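# Raise the bonnet until it stays open, then release

## Task

Lift the bonnet all the way open so that it stays raised under its own support, then release it and move the grippers away. If the bonnet only stays up because the robot is holding it at the end, the goal is not met.

## Robot and tools

Robot: two arms, left_arm and right_arm, each ending in a two-finger gripper. Everything uses one scene frame: origin on the table top midway between the arms, +x out over the table, +z up, left_arm on the +y side. The names left and right do not refer to sides of any camera image. Arm roots: left_arm at (+0.004, +0.273, 0) m with quat_wxyz (+0.998, 0, 0, +0.059); right_arm at (-0.001, -0.226, 0) m with quat_wxyz (+0.996, 0, 0, -0.085). In each gripper's own axes the fingers point along +z and close along y. end_effector_position is the spot between the finger pads, roughly 1 cm behind the tips.

The pose row. Every arm-moving argument is one flat list of 16 numbers covering both arms: x, y, z, qw, qx, qy, qz, opening for left_arm, then the same eight for right_arm. Both arms must always be filled in, even when only one should move. x, y, z is an absolute target position in metres in the scene frame; qw, qx, qy, qz is an absolute target orientation (w first) in the same frame. Opening runs from -1 (closed) to +1 (fully open, 0.093 m). To keep an arm still, resend the exact position and quaternion from the last result taken before it was meant to hold, plus the opening it should keep. To hold an orientation steady, repeat the same target quaternion rather than copying the slightly drifted one from results.

execute_actions takes "actions": a list holding zero or one item. Empty list: nothing moves, the current state comes back. An action {"rows": [...], "steps": n} gives 1 to 15 rows, each a 16-number pose row, with n at most 15 steps of 1/30 s (default 15); each row is used for one step and the final row repeats to fill the count. A wait {"steps": n} without rows lets up to 300 steps pass, counted from the previous result. Optional "pictures" true/false controls camera images. A rejected call moves nothing; a call is rejected when any target lies more than 0.6 m from that arm's last reported position along any of its gripper axes.

move takes "target" (one 16-number pose row) and optional "speed" in m/s, 0.002 to 0.5, default 0.25; rotation is capped at double that value in rad/s. Both grippers travel straight lines that finish together, lasting 0.5 to 10 s; longer paths are cut off at 10 s before arriving. Rotation takes the shorter direction. The opening is applied when the move begins. Paths do not avoid obstacles or the other arm, grippers may trail or wander off the line, and near full reach they can exceed the speed. Faster contact hits harder, and aiming further beyond a contact presses harder. Its result adds a "move:" line giving the ending (done, off_target, moving, held, fault) and any limits: limits=paced means the sent pose was clipped; limits=held means a safety check stopped some steps, after which the arm may jump faster than asked. An ending that names only one arm means the other finished at rest near its target. Distance to target is reported for each gripper.

wait takes "seconds" (0 to 10) and sends no new command. zoom_image takes "camera" (cam_high, cam_low, cam_left_wrist, cam_right_wrist) and "region" [x0, y0, x1, y1] in pixels, top-left origin, at most 504 by 504. show_instructions displays the reference pages. read_manual returns licence text only. finished_scene takes "scene" (the number of the current scene) and ends it permanently; the goal must be met and remain so.

Control details. Each step the commanded pose is limited to 70 mm and 16 degrees from the measured pose, and damped inverse kinematics favours position over orientation. After an action ends the arm only continues to that last clipped pose, so distant targets need further commands; check the reported pose. Joint friction may leave the gripper up to about 31 mm short, and tiny commands may do nothing. Elbows never fully straighten. Joint ranges (rad): waist -2.618 to 3.054, shoulder 0 to 3.142, elbow 0 to 3.142, wrist pitch -1.571 to 1.571, wrist yaw -1.571 to 1.571, wrist roll -2.094 to 2.094. The simulation keeps running while you compose a reply.

Results. The state line shows each gripper's position and quaternion; reported hand positions can be a bit wrong, more so at long reach. grip_measured is the gripper motor on the opening scale; pads touch at about -0.94, and each mm of object width adds about 0.0208, with a fixed per-gripper error up to 0.02. Sending a number below the object's width reading squeezes harder, up to about 50 to 62 N per pad. Keep sending the closing number to keep holding. The last value in each Joint positions list is the opening in metres. "pose unreachable" means the clearance check altered or blocked a command; HELD marks steps where that happened. "Hand target" shows where the controller is heading. FAULT lines report arm stops; MOTOR HOT appears from 75 °C, an arm stops at 90 °C and drops at 100 °C, so avoid holding loads longer than necessary.

Avoid: knocking or placing anything off the table, letting the arms collide or press on each other, slamming, dropping, hard pushes. Loose objects may occasionally get nudged by outside disturbances. Cameras are 504x504 each.

Each tool is called after ">>>" by a JSON object that holds its "method" and its "body".

Reference images:

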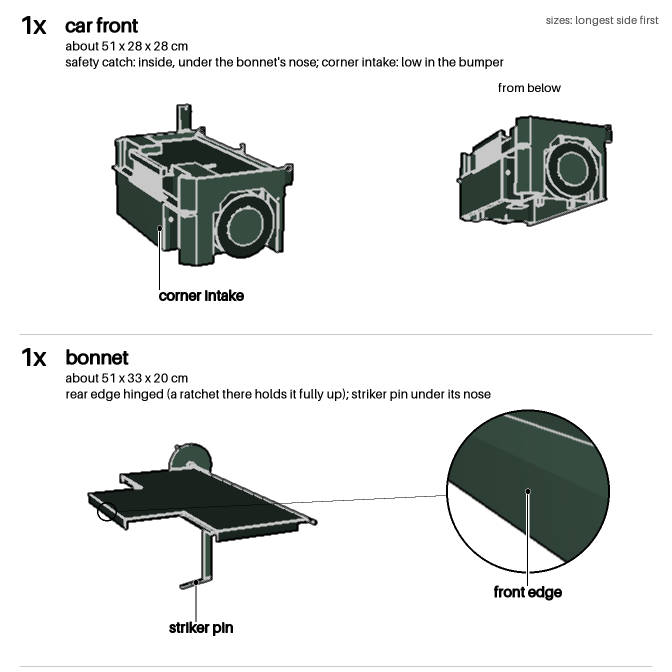

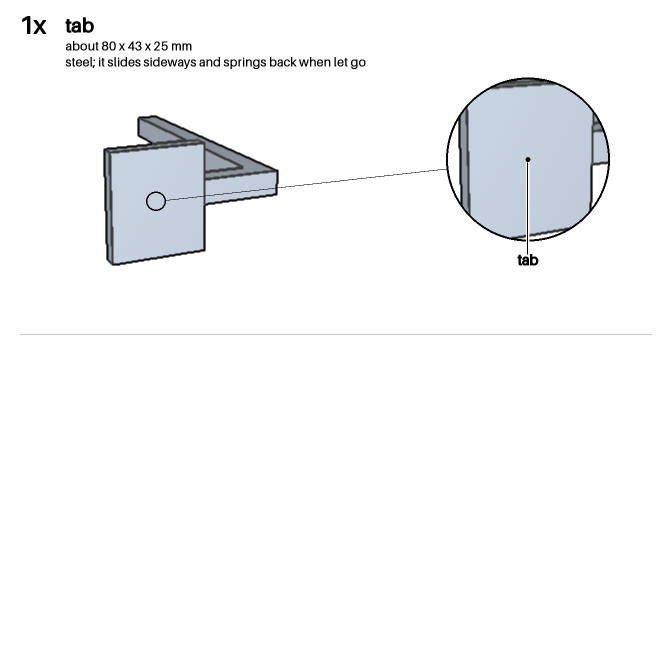

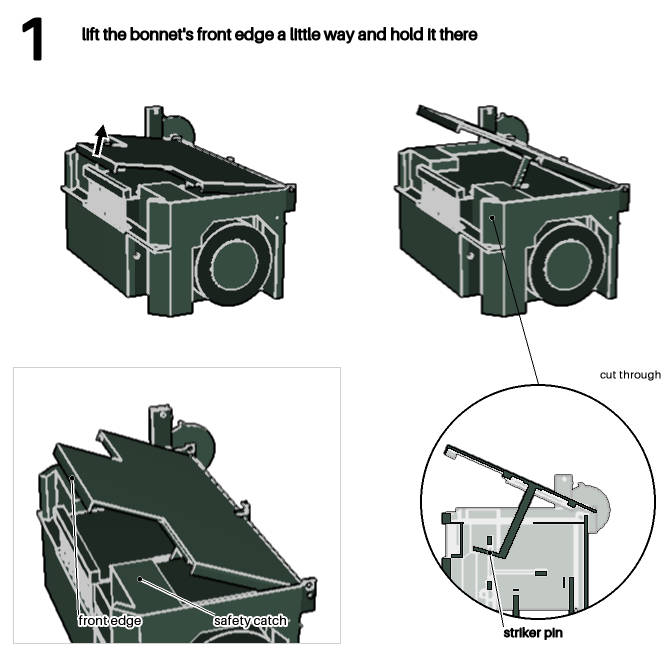

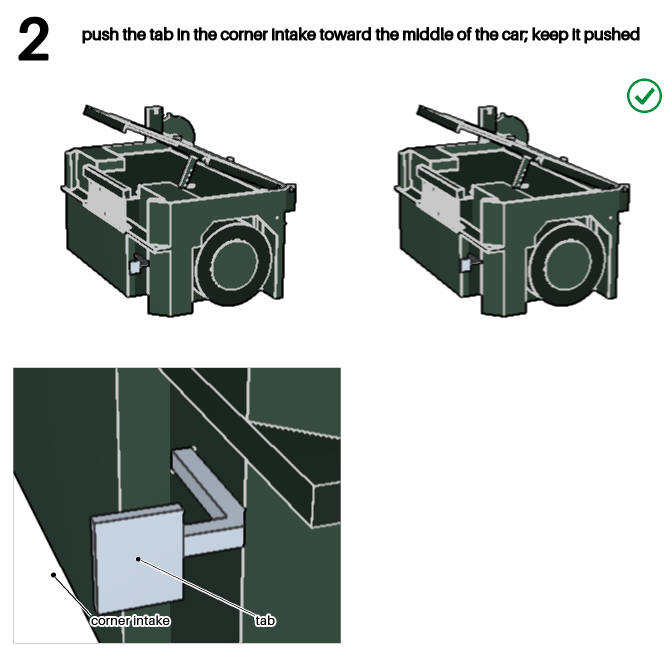

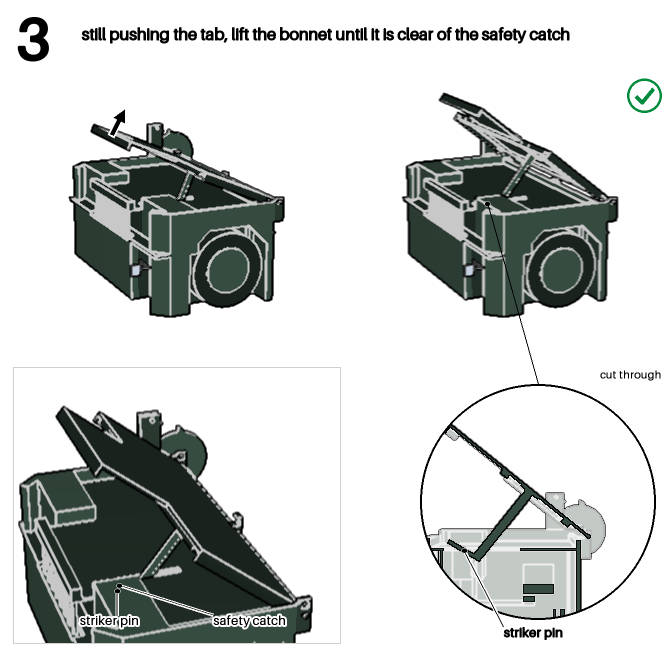

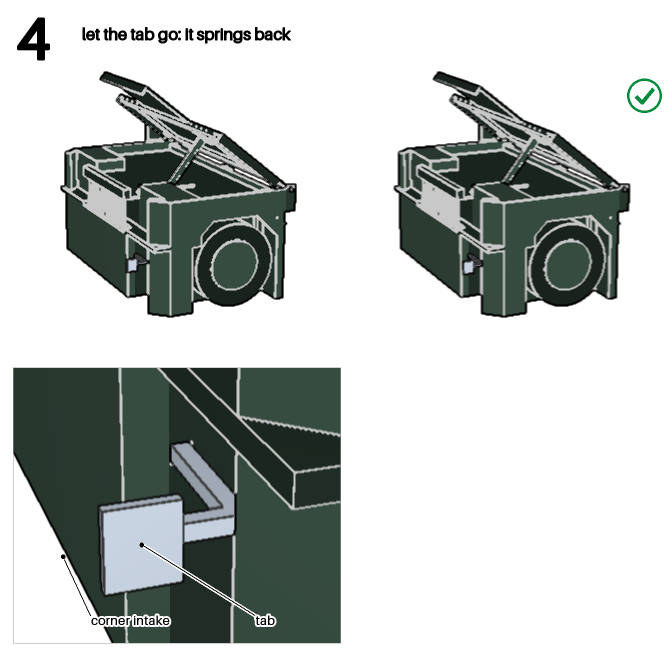

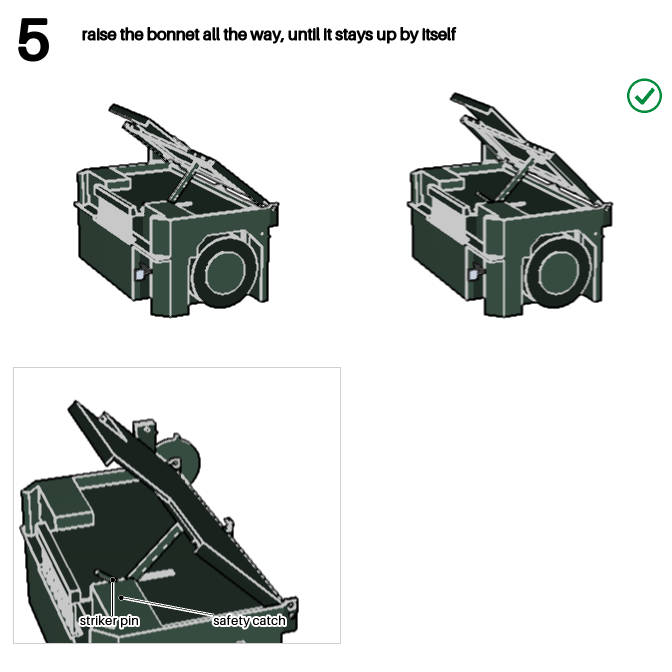

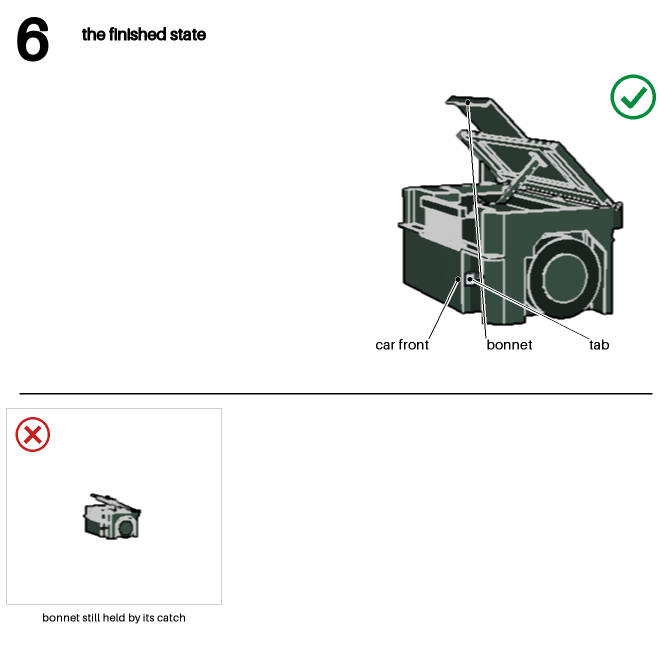

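## Session

>>> {"method": "execute_actions", "body": {"actions": []}}

Scene clock: 0.00 s of 4710.00 s.
left_arm: end_effector_position=(+0.1413, -0.2205, +0.3631) grip_measured=+1.000 end_effector_quat_wxyz=(+0.418, -0.043, +0.781, -0.462) | right_arm: end_effector_position=(+0.0138, -0.6968, +0.1460) grip_measured=+1.000 end_effector_quat_wxyz=(+0.289, +0.731, +0.605, -0.130)
Joint positions: left_arm=[-1.636  1.725  1.677 -0.253 -0.714 -1.09   0.093] | right_arm=[-1.434  1.798  1.439 -0.588 -0.179  0.213  0.093]
Joint velocities: left_arm=[-0.002  0.002  0.012  0.037 -0.007 -0.051  0.   ] | right_arm=[ 0.012 -0.017 -0.007  0.022  0.051  0.007  0.   ]
Motor temperatures (°C, as the motors report them): left_arm=[28 27 25 28 26 28] | right_arm=[29 27 28 26 27 27]
Hand target (left_arm): +0.141, -0.220, +0.363; +0.418, -0.043, +0.781, -0.462
Hand target (right_arm): +0.014, -0.697, +0.146; +0.289, +0.731, +0.605, -0.130

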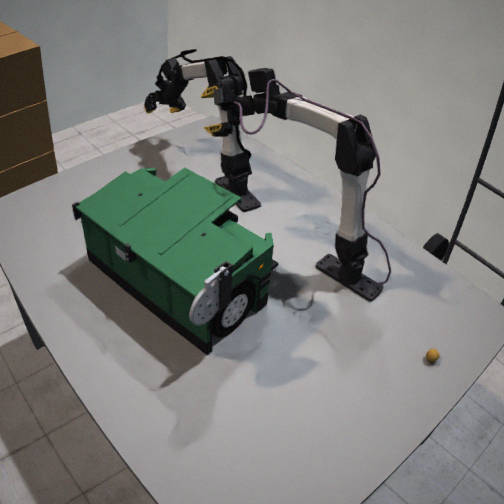

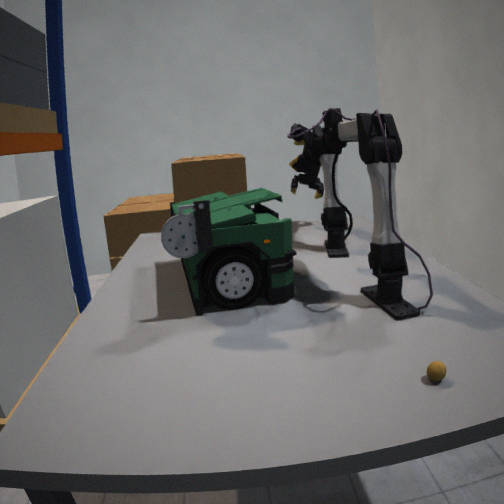

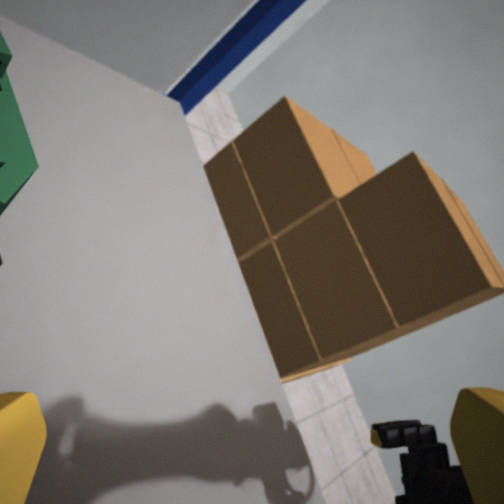

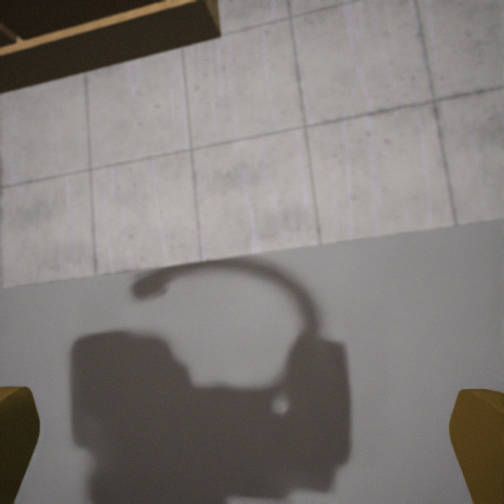

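>>> {"method": "zoom_image", "body": {"camera": "cam_high", "region": [50, 50, 400, 370]}}

>>> {"method": "zoom_image", "body": {"camera": "cam_low", "region": [140, 90, 440, 330]}}

Region (50, 50, 400, 370) of cam_high's 504x504 image, scaled by 1.440, with more detail than that image has; it fills the top 461 rows of this view, and the rest is white.

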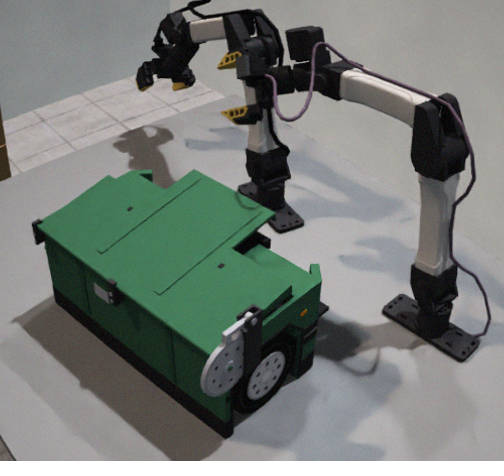

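Region (140, 90, 440, 330) of cam_low's 504x504 image, scaled by 1.680, with more detail than that image has; it fills the top 403 rows of this view, and the rest is white.

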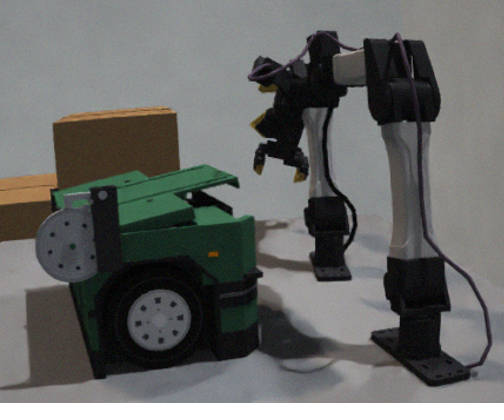

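>>> {"method": "move", "body": {"target": [0.1,0.2,0.33,0.707,0,0.707,0,1,0.03,-0.55,0.25,0.5,0.5,0.5,-0.5,1], "speed": 0.3}}

>>> {"method": "move", "body": {"target": [0.1,0.2,0.33,0.707,0,0.707,0,1,0.08,-0.2,0.25,0.707,0,0.707,0,1], "speed": 0.3}}

Scene clock: 17.43 s of 4710.00 s.
left_arm: end_effector_position=(+0.1479, +0.1807, +0.3317) grip_measured=+1.000 end_effector_quat_wxyz=(+0.687, +0.118, +0.697, -0.167) | right_arm: end_effector_position=(+0.0271, -0.5502, +0.2508) grip_measured=+1.000 end_effector_quat_wxyz=(+0.504, +0.500, +0.506, -0.490)
Joint positions: left_arm=[-2.095  0.515  0.923 -1.454 -1.571 -1.116  0.093] | right_arm=[-1.244  0.801  0.363  0.426  0.137  0.01   0.093]
Joint velocities: left_arm=[ 0.017 -0.002 -0.002 -0.051 -0.007  0.051  0.   ] | right_arm=[ 0.017 -0.012  0.022  0.007 -0.037  0.051  0.   ]
Motor temperatures (°C, as the motors report them): left_arm=[28 30 27 31 26 28] | right_arm=[29 32 31 30 27 27]
Hand target (left_arm): +0.147, +0.178, +0.329; +0.696, +0.126, +0.692, -0.147
Hand target (right_arm): +0.028, -0.547, +0.250; +0.506, +0.495, +0.504, -0.495
Off the commanded pose (left_arm): 0.052 m, 24 deg; orientation clipped at the last step of the last action.
Off the commanded pose (right_arm): 0.003 m, 1 deg.
joint sent to its limit (left arm) — the command would take joint 5 (wrist yaw) past its lower limit, so that joint was sent only as far as its limit.
After step 90, 11.40 s passed at rest.
move: off_target (left_arm); limits=paced

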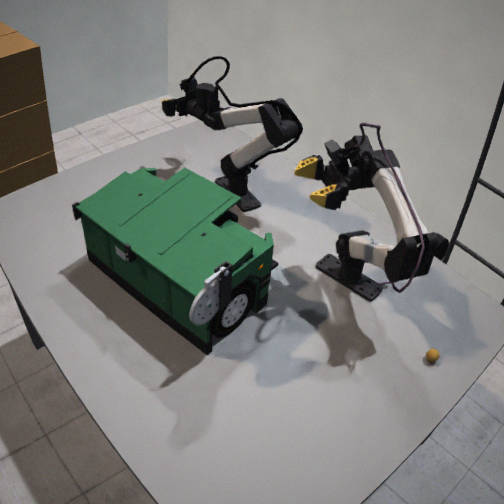

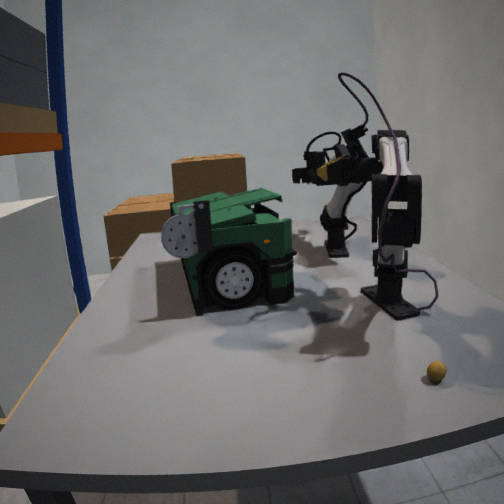

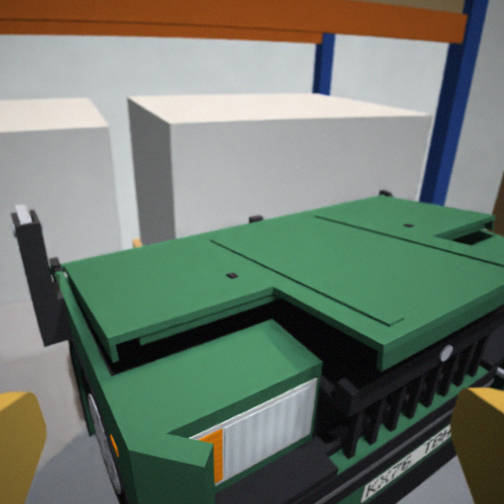

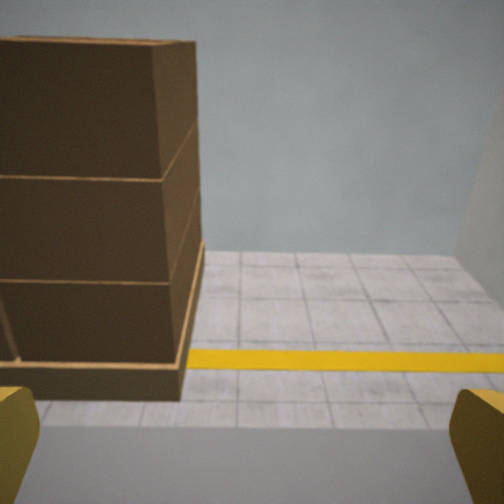

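Scene clock: 21.70 s of 4710.00 s.
left_arm: end_effector_position=(+0.1479, +0.1807, +0.3317) grip_measured=+1.000 end_effector_quat_wxyz=(+0.689, +0.128, +0.696, -0.157) | right_arm: end_effector_position=(+0.1644, -0.1960, +0.2431) grip_measured=+1.000 end_effector_quat_wxyz=(+0.682, +0.006, +0.730, +0.033)
Joint positions: left_arm=[-2.095  0.515  0.923 -1.454 -1.571 -1.089  0.093] | right_arm=[-1.29   0.01   0.618 -1.368 -1.473 -0.701  0.093]
Joint velocities: left_arm=[-0.007 -0.022 -0.017  0.066 -0.022 -0.037  0.   ] | right_arm=[-0.012 -0.002  0.007 -0.007  0.007 -0.051  0.   ]
Motor temperatures (°C, as the motors report them): left_arm=[29 30 27 31 26 28] | right_arm=[29 32 31 30 27 27]
Hand target (left_arm): +0.147, +0.177, +0.331; +0.696, +0.131, +0.691, -0.143
Hand target (right_arm): +0.164, -0.192, +0.245; +0.679, -0.002, +0.734, +0.015
Off the commanded pose (left_arm): 0.052 m, 23 deg; orientation clipped at the last step of the last action.
Off the commanded pose (right_arm): 0.085 m, 5 deg; position clipped at the last step of the last action.
joint sent to its limit (left arm) — the command would take joint 5 (wrist yaw) past its lower limit, so that joint was sent only as far as its limit.
joint sent to its limit (right arm) — the command would take joint 2 (shoulder) past its lower limit, so that joint was sent only as far as its limit.
move: off_target (left_arm, right_arm); limits=paced

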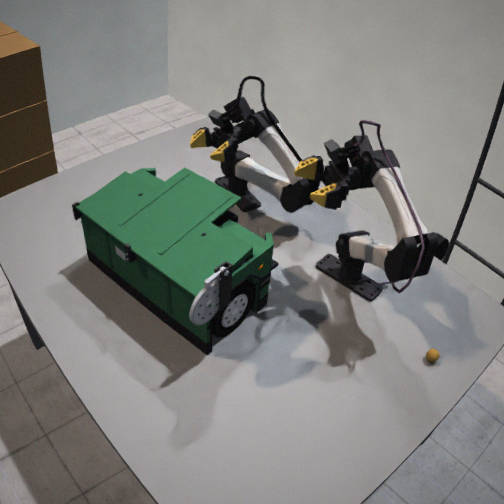

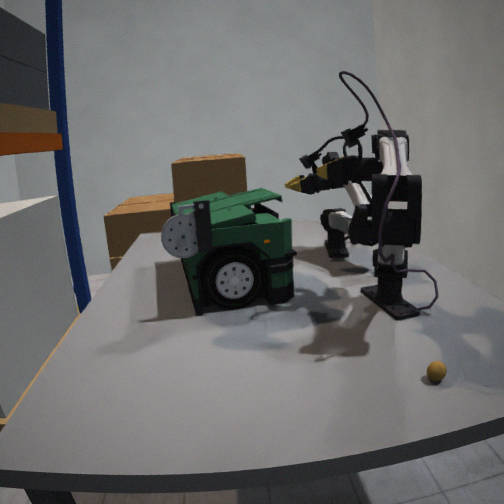

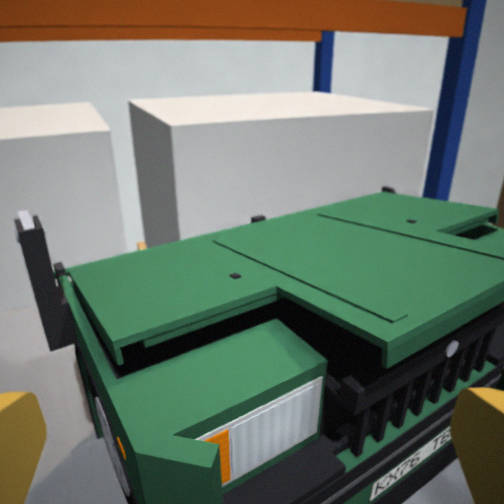

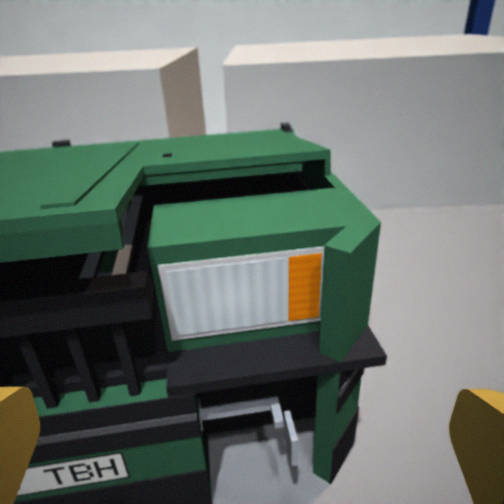

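>>> {"method": "move", "body": {"target": [0.13,-0.05,0.47,0.579,0.406,0.579,-0.406,1,0.25,-0.5,0.33,0.653,0.271,0.653,-0.271,1], "speed": 0.3}}

>>> {"method": "move", "body": {"target": [0.3,0.15,0.47,0.653,0.271,0.653,-0.271,1,0.17,-0.3,0.3,0.5,0,0.866,0,1], "speed": 0.3}}

Scene clock: 45.73 s of 4710.00 s.
left_arm: end_effector_position=(+0.1290, -0.0510, +0.4725) grip_measured=+1.000 end_effector_quat_wxyz=(+0.574, +0.409, +0.586, -0.400) | right_arm: end_effector_position=(+0.2523, -0.4988, +0.3381) grip_measured=+1.000 end_effector_quat_wxyz=(+0.658, +0.268, +0.650, -0.269)
Joint positions: left_arm=[-1.31   1.061  1.38  -0.341  0.026  0.     0.093] | right_arm=[-0.688  1.001  0.76   0.253 -0.079  0.003  0.093]
Joint velocities: left_arm=[-0.012  0.002  0.002 -0.066  0.022  0.037  0.   ] | right_arm=[ 0.002 -0.002 -0.002  0.037  0.022  0.007  0.   ]
Motor temperatures (°C, as the motors report them): left_arm=[29 30 28 31 26 28] | right_arm=[29 31 33 30 27 27]
Hand target (left_arm): +0.131, -0.049, +0.473; +0.580, +0.408, +0.581, -0.400
Hand target (right_arm): +0.254, -0.497, +0.333; +0.659, +0.271, +0.649, -0.268
Off the commanded pose (left_arm): 0.003 m, 1 deg.
Off the commanded pose (right_arm): 0.009 m, 1 deg.
After step 90, 18.33 s passed at rest.
move: done; limits=paced

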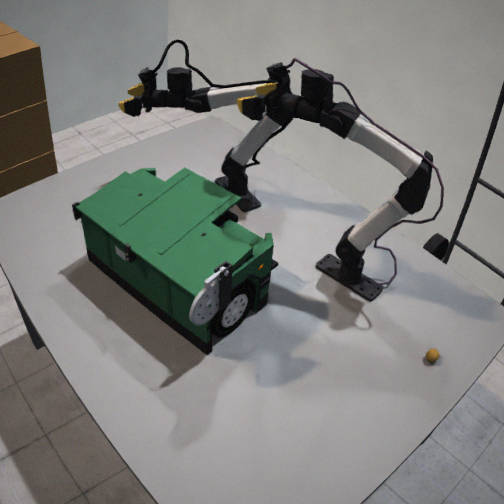

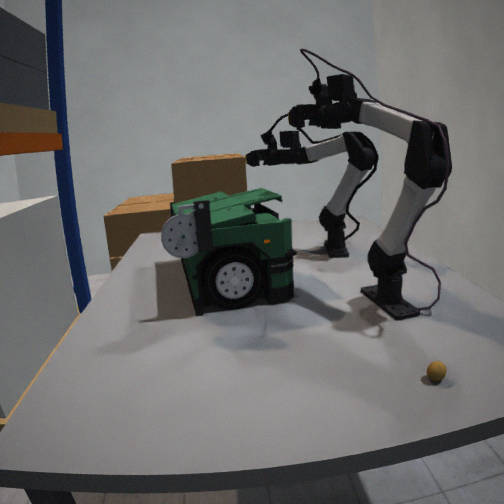

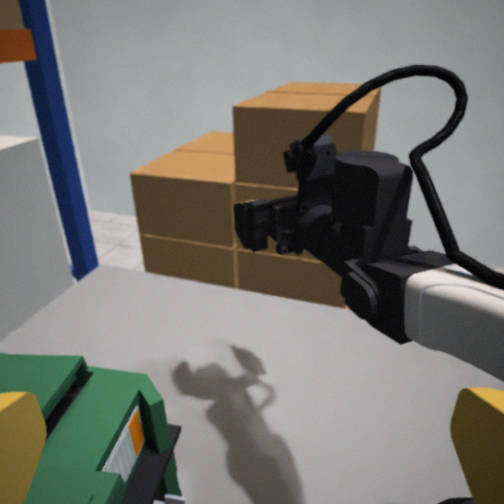

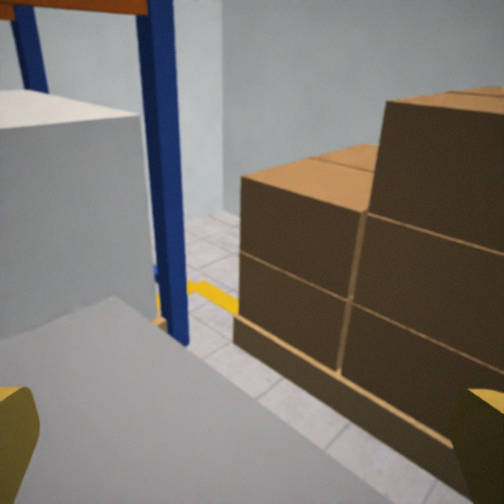

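Scene clock: 48.17 s of 4710.00 s.
left_arm: end_effector_position=(+0.2957, +0.1477, +0.4693) grip_measured=+1.000 end_effector_quat_wxyz=(+0.652, +0.277, +0.653, -0.266) | right_arm: end_effector_position=(+0.1680, -0.3012, +0.2929) grip_measured=+1.000 end_effector_quat_wxyz=(+0.493, +0.007, +0.870, -0.006)
Joint positions: left_arm=[-0.154  1.027  1.337 -0.319  0.752  0.021  0.093] | right_arm=[-1.076  0.781  1.149 -1.423 -0.94  -0.962  0.093]
Joint velocities: left_arm=[-0.002  0.002 -0.002 -0.022  0.081  0.051  0.   ] | right_arm=[-0.012 -0.012  0.012 -0.037  0.022 -0.022  0.   ]
Motor temperatures (°C, as the motors report them): left_arm=[29 30 28 31 26 28] | right_arm=[29 31 34 30 27 27]
Hand target (left_arm): +0.299, +0.149, +0.469; +0.656, +0.279, +0.650, -0.263
Hand target (right_arm): +0.169, -0.303, +0.298; +0.496, +0.008, +0.868, -0.004
Off the commanded pose (left_arm): 0.005 m, 1 deg.
Off the commanded pose (right_arm): 0.008 m, 1 deg.
move: done

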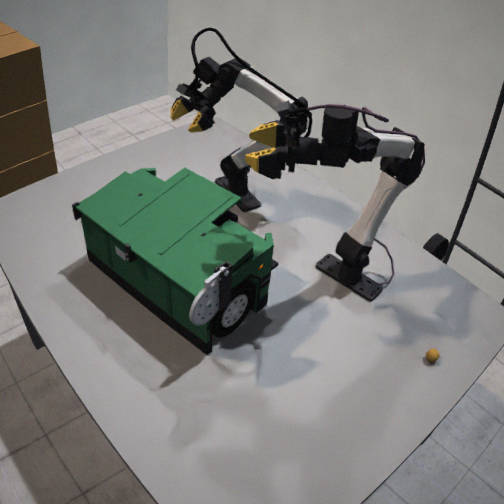

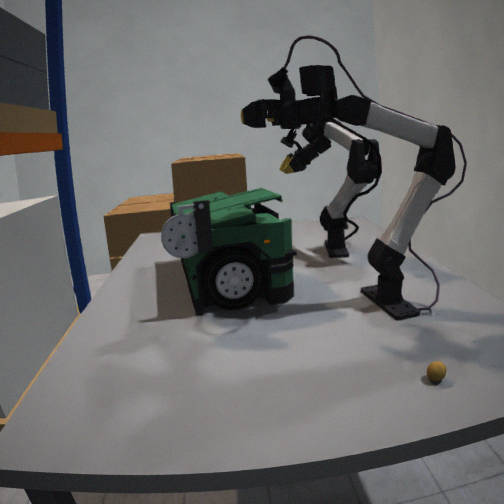

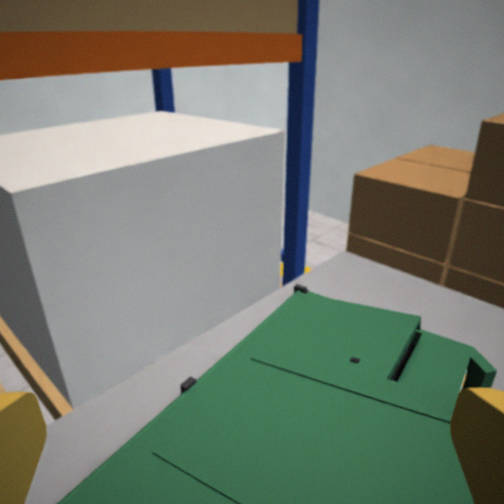

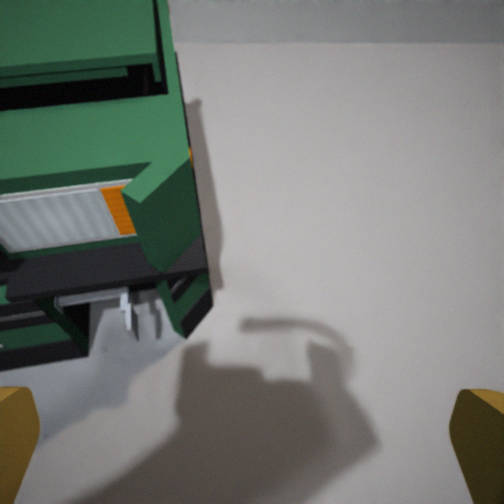

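>>> {"method": "move", "body": {"target": [0.14,0.14,0.30,0.68,0.183,0.68,-0.183,-1,0.2,-0.28,0.145,0.483,-0.224,0.837,0.129,-1], "speed": 0.25}}

Scene clock: 72.57 s of 4710.00 s.
left_arm: end_effector_position=(+0.1409, +0.1469, +0.3039) grip_measured=-0.985 end_effector_quat_wxyz=(+0.676, +0.173, +0.688, -0.202) | right_arm: end_effector_position=(+0.1986, -0.2838, +0.1490) grip_measured=-0.985 end_effector_quat_wxyz=(+0.479, -0.217, +0.842, +0.120)
Joint positions: left_arm=[-1.889  0.182  0.553 -0.386 -1.233 -0.059  0.   ] | right_arm=[-0.882  1.07   0.688 -1.151 -1.032 -1.535  0.   ]
Joint velocities: left_arm=[-0.002 -0.012 -0.002  0.037 -0.007  0.095  0.   ] | right_arm=[-0.012  0.002 -0.007 -0.022 -0.007 -0.037  0.   ]
Motor temperatures (°C, as the motors report them): left_arm=[29 29 29 35 26 28] | right_arm=[29 30 35 29 27 27]
Hand target (left_arm): +0.141, +0.142, +0.299; +0.676, +0.173, +0.689, -0.195
Hand target (right_arm): +0.200, -0.281, +0.144; +0.482, -0.221, +0.838, +0.129
Off the commanded pose (left_arm): 0.008 m, 3 deg.
Off the commanded pose (right_arm): 0.006 m, 2 deg.
After step 90, 18.63 s passed at rest.
move: off_target (left_arm); limits=paced

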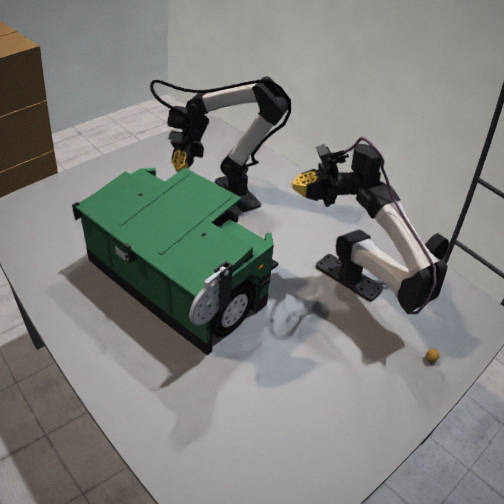

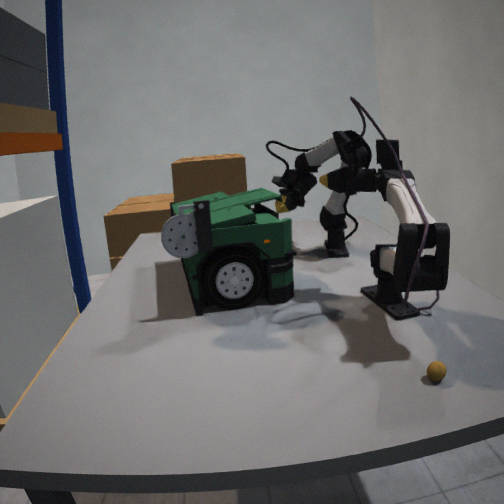

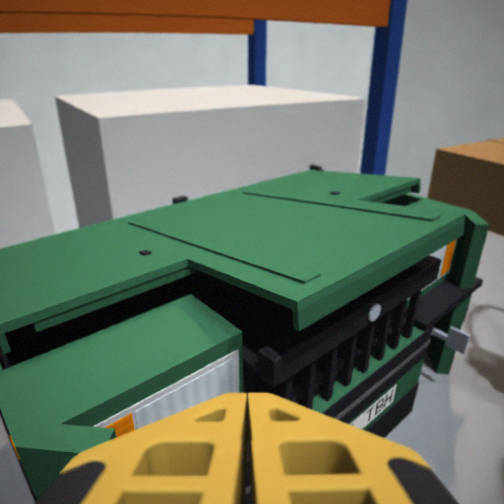

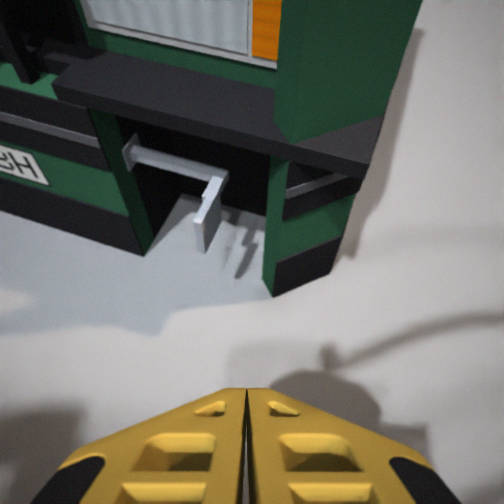

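>>> {"method": "move", "body": {"target": [0.19,0.09,0.25,0.68,0.183,0.68,-0.183,-1,0.25,-0.25,0.105,0.483,-0.224,0.837,0.129,-1], "speed": 0.1}}

Scene clock: 89.33 s of 4710.00 s.
left_arm: end_effector_position=(+0.1870, +0.0910, +0.2602) grip_measured=-0.985 end_effector_quat_wxyz=(+0.689, +0.179, +0.676, -0.189) | right_arm: end_effector_position=(+0.2506, -0.2508, +0.1084) grip_measured=-0.985 end_effector_quat_wxyz=(+0.483, -0.222, +0.836, +0.140)
Joint positions: left_arm=[-1.326  0.43   0.313  0.145 -0.681  0.008  0.   ] | right_arm=[-0.502  1.033  0.447 -0.432 -0.951 -0.9    0.   ]
Joint velocities: left_arm=[-0.012 -0.032 -0.012  0.022  0.007 -0.051  0.   ] | right_arm=[ 0.002 -0.012 -0.007 -0.007 -0.037  0.037  0.   ]
Motor temperatures (°C, as the motors report them): left_arm=[29 29 29 35 26 28] | right_arm=[29 29 34 29 28 27]
Hand target (left_arm): +0.189, +0.089, +0.252; +0.687, +0.185, +0.679, -0.182
Hand target (right_arm): +0.249, -0.248, +0.106; +0.484, -0.225, +0.835, +0.134
Off the commanded pose (left_arm): 0.011 m, 1 deg.
Off the commanded pose (right_arm): 0.004 m, 1 deg.
After step 90, 12.10 s passed at rest.
move: off_target (left_arm)

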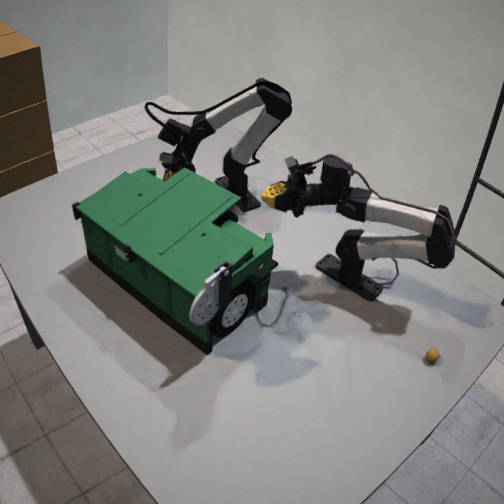

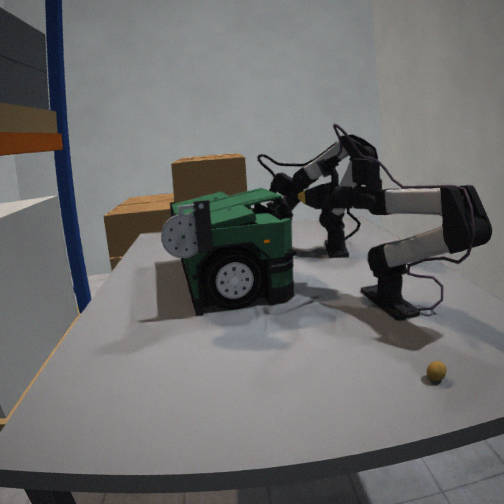

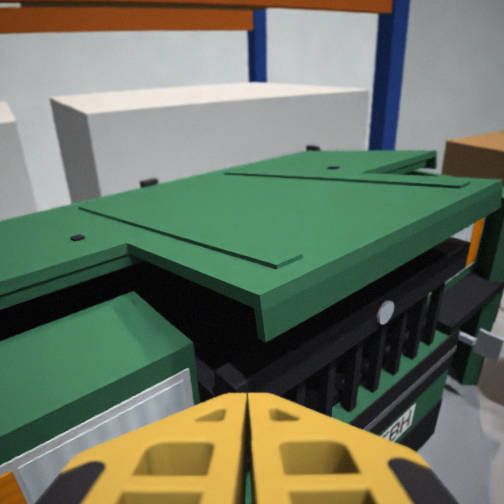

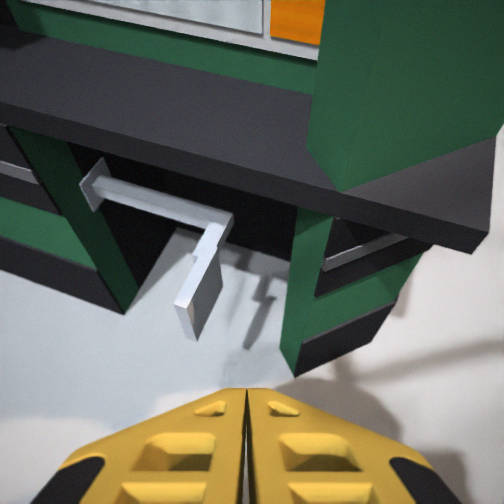

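>>> {"method": "move", "body": {"target": [0.235,0.06,0.195,0.68,0.183,0.68,-0.183,-1,0.275,-0.238,0.095,0.483,-0.224,0.837,0.129,-1], "speed": 0.06}}

Scene clock: 101.87 s of 4710.00 s.
left_arm: end_effector_position=(+0.2350, +0.0560, +0.2023) grip_measured=-0.985 end_effector_quat_wxyz=(+0.687, +0.184, +0.679, -0.185) | right_arm: end_effector_position=(+0.2761, -0.2402, +0.1062) grip_measured=-0.985 end_effector_quat_wxyz=(+0.493, -0.229, +0.830, +0.123)
Joint positions: left_arm=[-1.118  0.952  0.174  0.791 -0.472  0.008  0.   ] | right_arm=[-0.357  1.061  0.406 -0.174 -0.856 -0.714  0.   ]
Joint velocities: left_arm=[-0.007 -0.002 -0.007  0.007  0.066  0.066  0.   ] | right_arm=[-0.012 -0.007 -0.007 -0.007  0.022 -0.022  0.   ]
Motor temperatures (°C, as the motors report them): left_arm=[29 29 30 37 26 28] | right_arm=[29 29 34 30 27 27]
Hand target (left_arm): +0.236, +0.058, +0.195; +0.684, +0.185, +0.682, -0.182
Hand target (right_arm): +0.274, -0.237, +0.096; +0.483, -0.224, +0.836, +0.130
Off the commanded pose (left_arm): 0.008 m, 1 deg.
Off the commanded pose (right_arm): 0.011 m, 2 deg.
After step 90, 7.40 s passed at rest.
move: off_target (right_arm)

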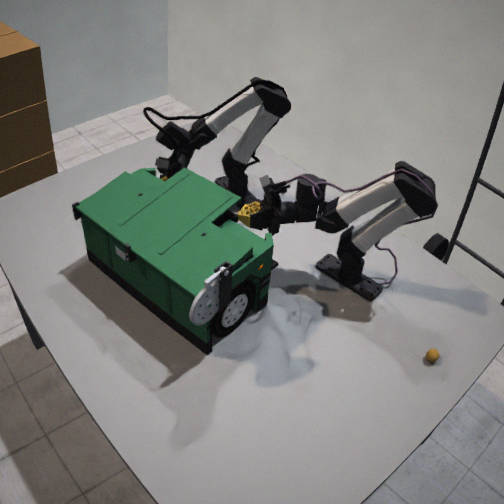

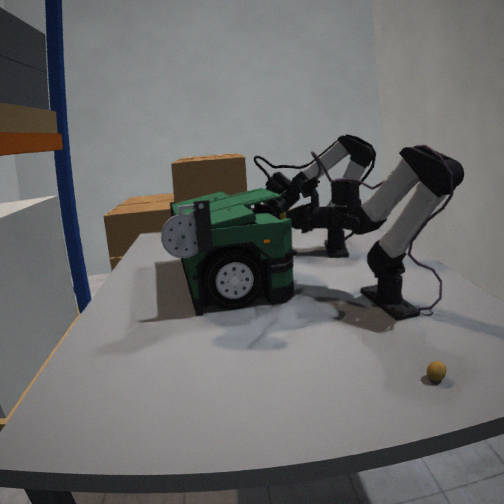

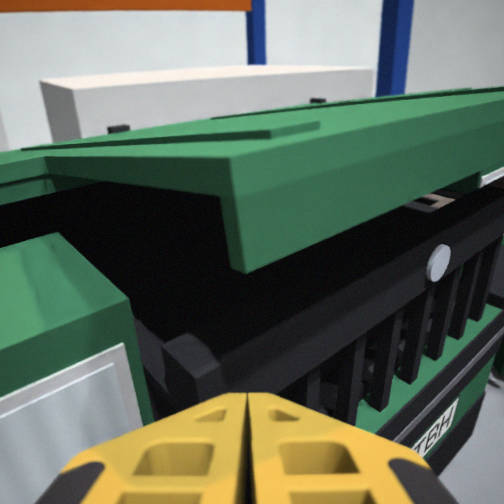

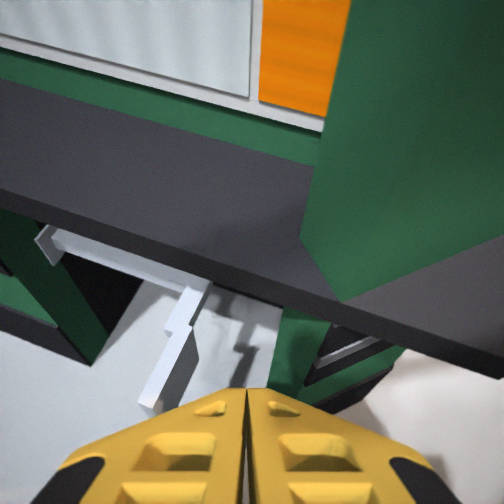

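>>> {"method": "move", "body": {"target": [0.21,0.04,0.24,0.612,0.612,0.354,0.354,0.3,0.272,-0.235,0.08,0.483,-0.224,0.837,0.129,-1], "speed": 0.08}}

Scene clock: 126.67 s of 4710.00 s.
left_arm: end_effector_position=(+0.2111, +0.0416, +0.2218) grip_measured=+0.299 end_effector_quat_wxyz=(+0.596, +0.627, +0.356, +0.353) | right_arm: end_effector_position=(+0.2742, -0.2383, +0.0906) grip_measured=-0.985 end_effector_quat_wxyz=(+0.493, -0.228, +0.831, +0.122)
Joint positions: left_arm=[-1.3    0.856  0.292  0.512 -0.661  1.557  0.06 ] | right_arm=[-0.352  1.087  0.347 -0.083 -0.85  -0.706  0.   ]
Joint velocities: left_arm=[ 0.002  0.002 -0.002  0.022 -0.022  0.007 -0.001] | right_arm=[-0.007 -0.002 -0.002 -0.022 -0.022  0.037  0.   ]
Motor temperatures (°C, as the motors report them): left_arm=[29 29 32 39 26 28] | right_arm=[29 29 34 32 27 27]
Hand target (left_arm): +0.209, +0.041, +0.240; +0.612, +0.612, +0.356, +0.352
Hand target (right_arm): +0.271, -0.235, +0.080; +0.483, -0.224, +0.837, +0.129
Off the commanded pose (left_arm): 0.018 m, 3 deg.
Off the commanded pose (right_arm): 0.011 m, 2 deg.
After step 90, 11.63 s passed at rest.
move: off_target (left_arm, right_arm)

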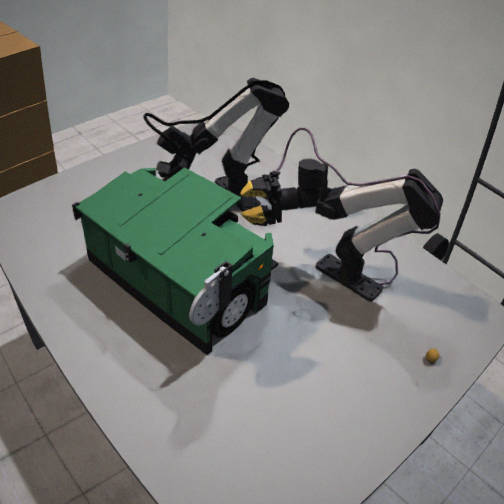

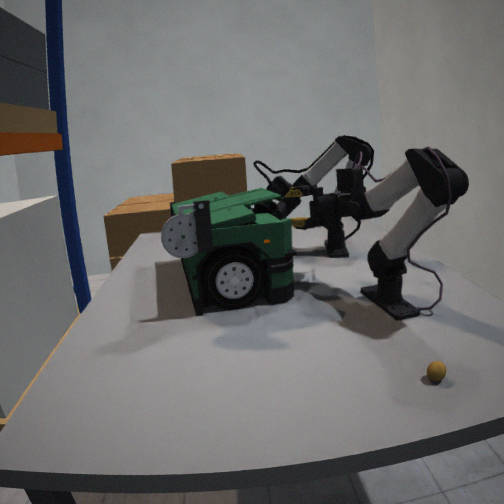

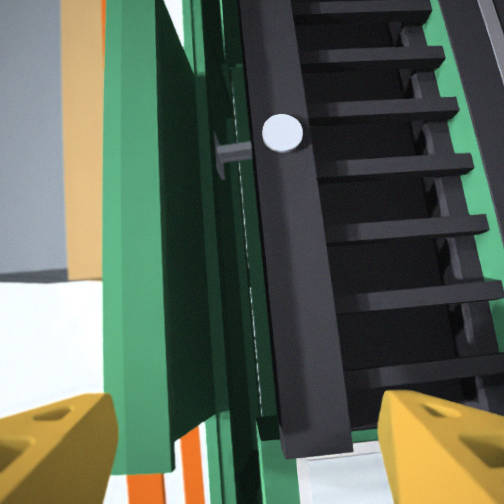

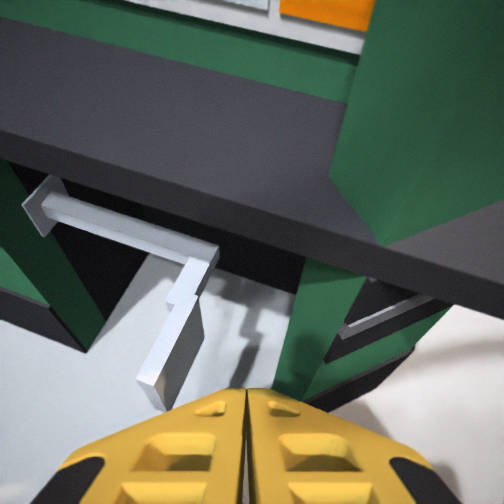

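>>> {"method": "move", "body": {"target": [0.21,0.04,0.268,0.612,0.612,0.354,0.354,0.3,0.295,-0.228,0.065,0.483,-0.224,0.837,0.129,-1], "speed": 0.06}}

Scene clock: 131.50 s of 4710.00 s.
left_arm: end_effector_position=(+0.2116, +0.0404, +0.2527) grip_measured=+0.299 end_effector_quat_wxyz=(+0.599, +0.624, +0.355, +0.354) | right_arm: end_effector_position=(+0.2903, -0.2325, +0.0814) grip_measured=-0.985 end_effector_quat_wxyz=(+0.496, -0.224, +0.829, +0.132)
Joint positions: left_arm=[-1.3    0.816  0.396  0.381 -0.661  1.564  0.06 ] | right_arm=[-0.289  1.194  0.335  0.089 -0.822 -0.622  0.   ]
Joint velocities: left_arm=[-0.007 -0.002 -0.012 -0.066  0.037 -0.007  0.001] | right_arm=[ 0.007  0.022  0.012  0.066 -0.066  0.022  0.   ]
Motor temperatures (°C, as the motors report them): left_arm=[29 29 33 39 26 28] | right_arm=[29 29 34 32 27 27]
Hand target (left_arm): +0.210, +0.041, +0.268; +0.612, +0.612, +0.354, +0.354
Hand target (right_arm): +0.293, -0.228, +0.067; +0.482, -0.225, +0.837, +0.130
Off the commanded pose (left_arm): 0.015 m, 2 deg.
Off the commanded pose (right_arm): 0.018 m, 2 deg.
After step 90, 0.80 s passed at rest.
move: off_target (left_arm, right_arm)

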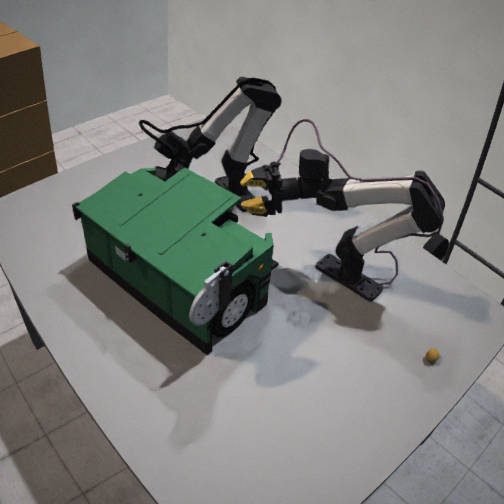

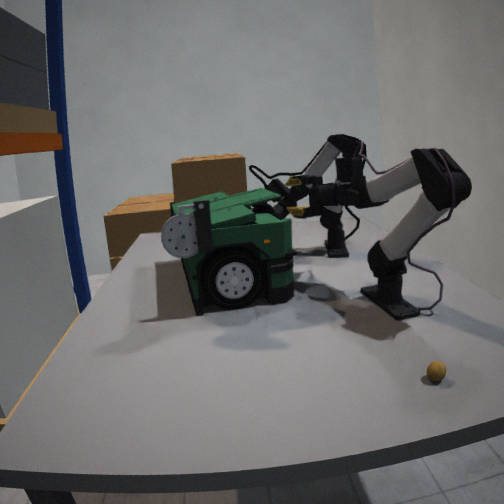

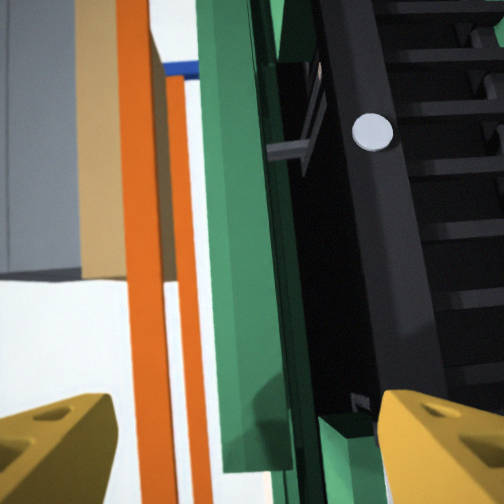

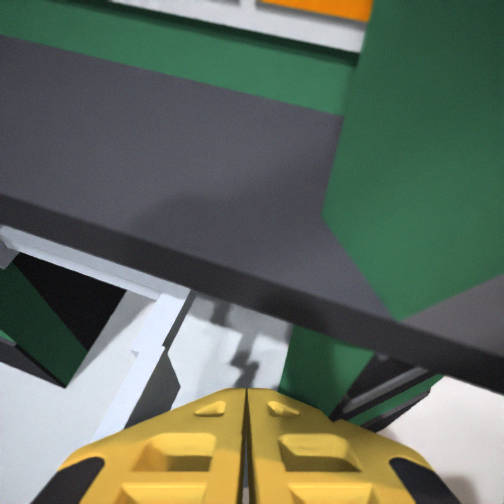

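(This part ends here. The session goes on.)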